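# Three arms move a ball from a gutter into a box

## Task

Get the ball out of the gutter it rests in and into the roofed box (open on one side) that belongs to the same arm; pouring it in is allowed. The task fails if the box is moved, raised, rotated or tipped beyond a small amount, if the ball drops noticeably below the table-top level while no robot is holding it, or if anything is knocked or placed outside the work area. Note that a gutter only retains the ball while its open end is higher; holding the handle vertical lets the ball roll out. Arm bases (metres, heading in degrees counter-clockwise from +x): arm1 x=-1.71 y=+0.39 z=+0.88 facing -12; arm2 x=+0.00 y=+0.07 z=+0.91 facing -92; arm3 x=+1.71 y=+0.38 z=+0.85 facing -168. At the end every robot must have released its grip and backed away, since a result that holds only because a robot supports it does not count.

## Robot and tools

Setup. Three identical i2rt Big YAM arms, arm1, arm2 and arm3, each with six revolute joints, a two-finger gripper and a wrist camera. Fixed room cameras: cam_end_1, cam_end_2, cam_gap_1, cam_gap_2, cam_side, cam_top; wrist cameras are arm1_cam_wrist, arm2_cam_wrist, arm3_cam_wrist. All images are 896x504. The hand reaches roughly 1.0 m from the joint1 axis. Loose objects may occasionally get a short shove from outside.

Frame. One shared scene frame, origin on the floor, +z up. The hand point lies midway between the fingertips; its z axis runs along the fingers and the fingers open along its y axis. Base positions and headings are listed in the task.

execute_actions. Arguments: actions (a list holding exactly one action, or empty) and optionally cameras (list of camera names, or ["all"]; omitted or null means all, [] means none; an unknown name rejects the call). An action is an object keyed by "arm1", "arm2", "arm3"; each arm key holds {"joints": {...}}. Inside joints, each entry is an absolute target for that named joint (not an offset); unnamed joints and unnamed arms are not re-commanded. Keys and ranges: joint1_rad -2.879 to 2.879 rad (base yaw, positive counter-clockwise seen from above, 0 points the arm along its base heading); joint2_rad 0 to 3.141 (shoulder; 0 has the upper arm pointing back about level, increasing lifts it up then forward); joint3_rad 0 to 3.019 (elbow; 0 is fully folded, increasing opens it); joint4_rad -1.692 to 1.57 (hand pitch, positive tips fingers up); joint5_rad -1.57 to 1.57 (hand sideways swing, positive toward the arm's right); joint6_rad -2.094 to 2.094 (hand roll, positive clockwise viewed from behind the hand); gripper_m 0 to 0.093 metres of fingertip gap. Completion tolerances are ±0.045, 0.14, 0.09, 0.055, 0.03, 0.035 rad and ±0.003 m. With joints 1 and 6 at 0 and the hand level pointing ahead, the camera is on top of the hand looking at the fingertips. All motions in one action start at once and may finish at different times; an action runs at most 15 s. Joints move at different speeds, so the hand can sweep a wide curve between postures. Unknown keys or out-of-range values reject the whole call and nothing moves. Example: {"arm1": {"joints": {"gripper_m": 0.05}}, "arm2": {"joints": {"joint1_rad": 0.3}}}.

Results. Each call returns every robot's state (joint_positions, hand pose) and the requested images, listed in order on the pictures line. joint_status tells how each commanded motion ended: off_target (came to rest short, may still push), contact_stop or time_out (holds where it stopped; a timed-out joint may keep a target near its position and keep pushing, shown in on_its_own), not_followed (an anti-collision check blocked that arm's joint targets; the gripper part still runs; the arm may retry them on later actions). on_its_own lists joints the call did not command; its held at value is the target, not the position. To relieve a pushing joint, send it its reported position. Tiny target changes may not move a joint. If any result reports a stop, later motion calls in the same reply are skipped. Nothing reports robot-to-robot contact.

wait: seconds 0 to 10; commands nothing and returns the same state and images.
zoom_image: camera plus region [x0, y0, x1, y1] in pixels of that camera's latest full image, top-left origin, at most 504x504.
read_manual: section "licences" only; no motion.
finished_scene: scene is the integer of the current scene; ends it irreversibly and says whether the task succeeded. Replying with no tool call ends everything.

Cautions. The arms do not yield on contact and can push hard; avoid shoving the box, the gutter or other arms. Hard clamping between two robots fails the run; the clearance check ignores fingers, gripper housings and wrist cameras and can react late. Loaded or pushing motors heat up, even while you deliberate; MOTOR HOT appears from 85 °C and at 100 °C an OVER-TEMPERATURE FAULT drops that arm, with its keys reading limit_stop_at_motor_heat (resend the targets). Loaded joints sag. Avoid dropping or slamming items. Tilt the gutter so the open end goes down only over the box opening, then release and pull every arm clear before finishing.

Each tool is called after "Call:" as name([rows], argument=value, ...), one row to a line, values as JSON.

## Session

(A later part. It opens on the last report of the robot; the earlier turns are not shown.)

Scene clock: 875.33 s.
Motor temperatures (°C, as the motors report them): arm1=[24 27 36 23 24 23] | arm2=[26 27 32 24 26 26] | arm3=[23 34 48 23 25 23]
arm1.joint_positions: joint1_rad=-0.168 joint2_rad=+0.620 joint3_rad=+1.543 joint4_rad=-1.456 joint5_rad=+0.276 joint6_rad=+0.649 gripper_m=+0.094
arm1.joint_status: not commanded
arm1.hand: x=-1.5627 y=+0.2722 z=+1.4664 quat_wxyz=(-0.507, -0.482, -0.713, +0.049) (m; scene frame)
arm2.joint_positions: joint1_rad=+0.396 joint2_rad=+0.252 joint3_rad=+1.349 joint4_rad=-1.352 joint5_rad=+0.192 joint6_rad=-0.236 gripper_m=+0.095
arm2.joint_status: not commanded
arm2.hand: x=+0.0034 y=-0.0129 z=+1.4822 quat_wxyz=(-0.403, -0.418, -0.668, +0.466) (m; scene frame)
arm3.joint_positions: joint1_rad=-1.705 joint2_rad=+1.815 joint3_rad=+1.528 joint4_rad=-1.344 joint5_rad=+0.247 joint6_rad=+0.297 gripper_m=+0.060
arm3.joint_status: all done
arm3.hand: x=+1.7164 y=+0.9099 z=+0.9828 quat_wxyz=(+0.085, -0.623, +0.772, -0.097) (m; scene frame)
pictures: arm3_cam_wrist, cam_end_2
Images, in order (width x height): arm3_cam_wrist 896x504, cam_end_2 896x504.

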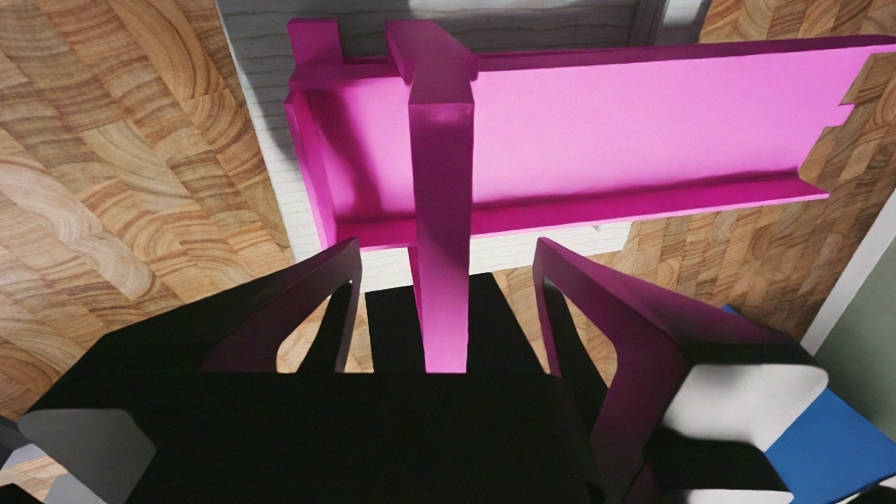

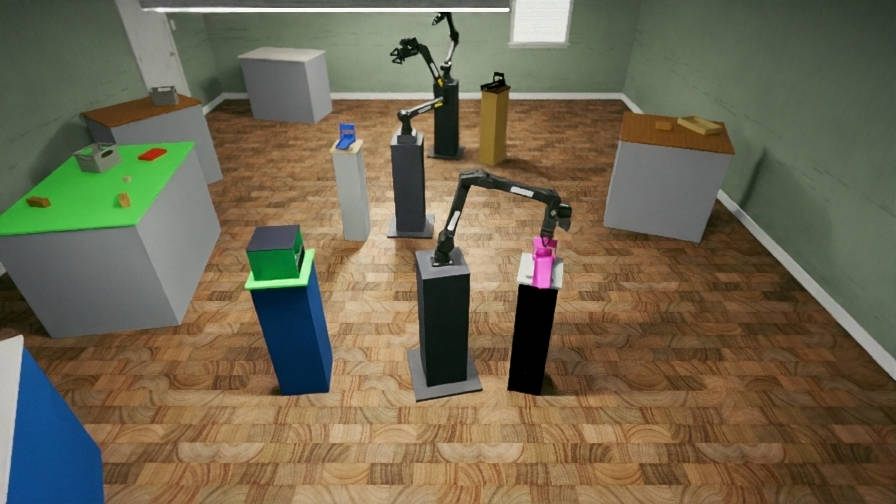

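Call:
execute_actions([
  {"arm3": {"joints": {"joint2_rad": 1.4, "gripper_m": 0.08}}},
], cameras=["arm3_cam_wrist", "cam_end_2", "cam_gap_2", "cam_top"])

Scene clock: 882.13 s.
Motor temperatures (°C, as the motors report them): arm1=[24 27 36 23 24 23] | arm2=[26 27 32 24 26 26] | arm3=[23 34 47 23 25 23]
arm1.joint_positions: joint1_rad=-0.168 joint2_rad=+0.620 joint3_rad=+1.543 joint4_rad=-1.456 joint5_rad=+0.276 joint6_rad=+0.649 gripper_m=+0.094
arm1.joint_status: not commanded
arm1.hand: x=-1.5627 y=+0.2722 z=+1.4664 quat_wxyz=(-0.507, -0.482, -0.713, +0.049) (m; scene frame)
arm2.joint_positions: joint1_rad=+0.396 joint2_rad=+0.252 joint3_rad=+1.349 joint4_rad=-1.352 joint5_rad=+0.192 joint6_rad=-0.236 gripper_m=+0.095
arm2.joint_status: not commanded
arm2.hand: x=+0.0034 y=-0.0129 z=+1.4822 quat_wxyz=(-0.403, -0.418, -0.668, +0.466) (m; scene frame)
arm3.joint_positions: joint1_rad=-1.705 joint2_rad=+1.404 joint3_rad=+1.523 joint4_rad=-1.344 joint5_rad=+0.248 joint6_rad=+0.297 gripper_m=+0.080
arm3.joint_status: all done
arm3.hand: x=+1.7192 y=+0.8665 z=+1.1841 quat_wxyz=(+0.197, -0.595, +0.776, +0.070) (m; scene frame)
pictures: arm3_cam_wrist, cam_end_2, cam_gap_2, cam_top
Images, in order (width x height): arm3_cam_wrist 896x504, cam_end_2 896x504, cam_gap_2 896x504, cam_top 896x504.

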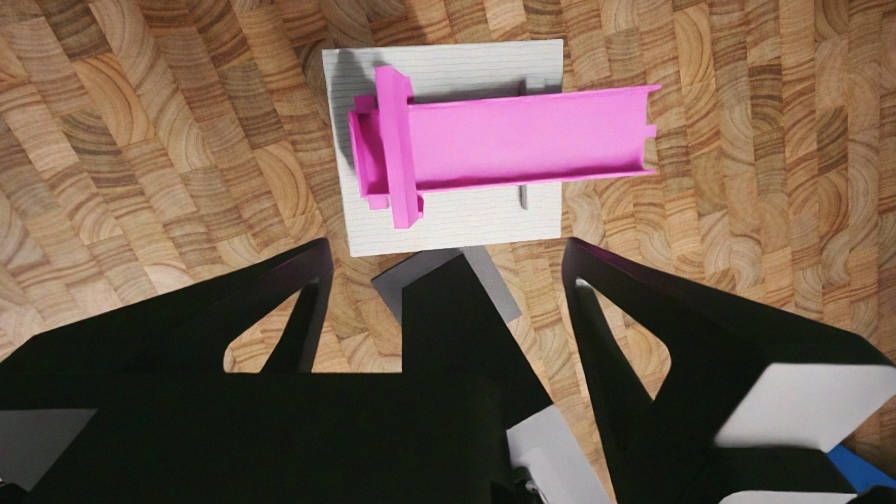

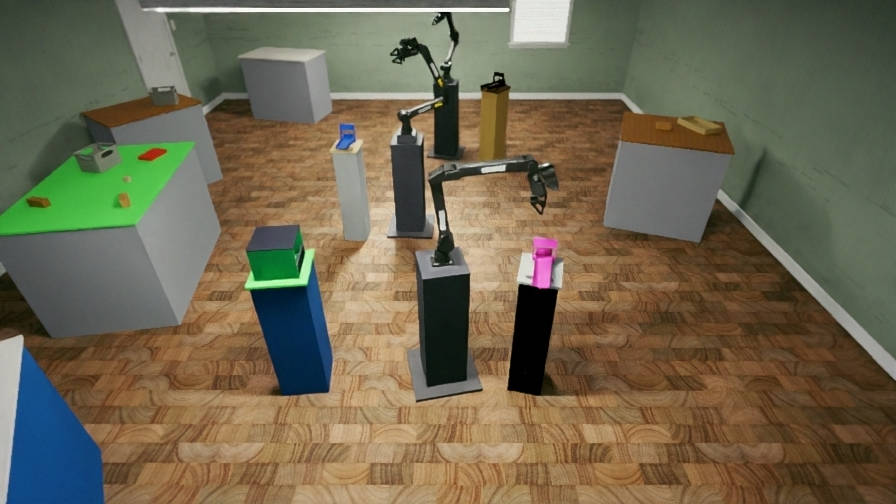

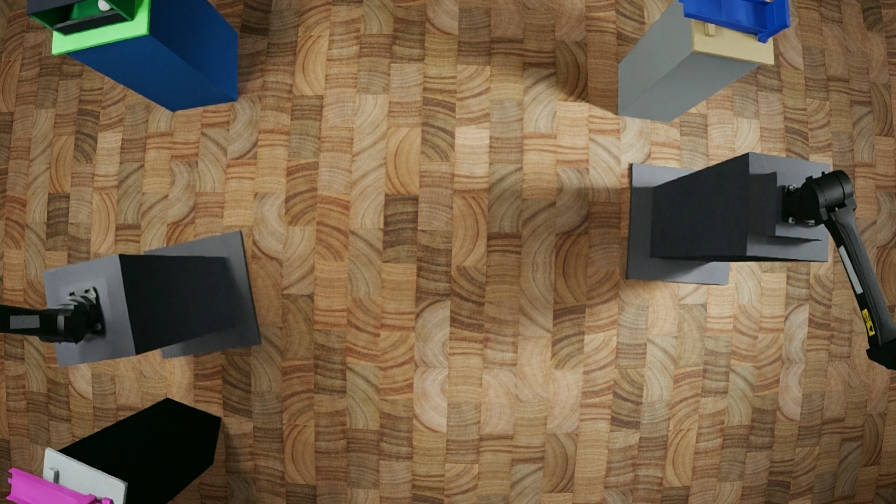

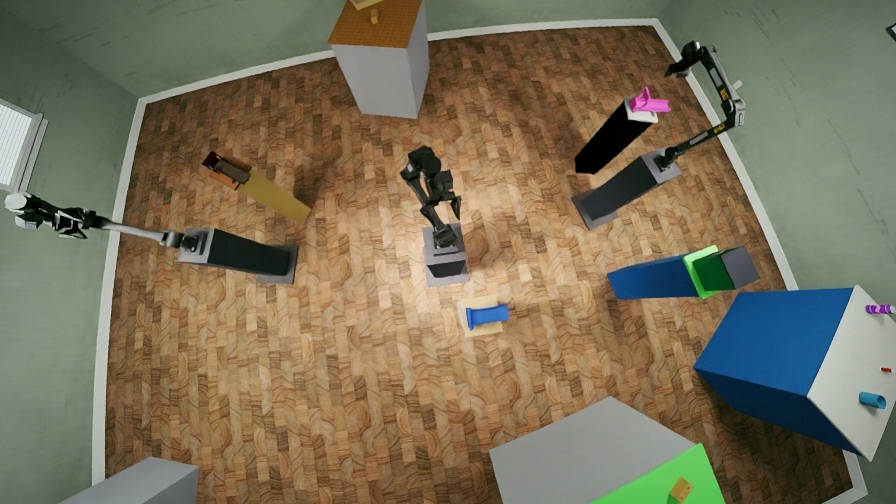

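Call:
finished_scene(scene=1)

The scene is finished: the task was done.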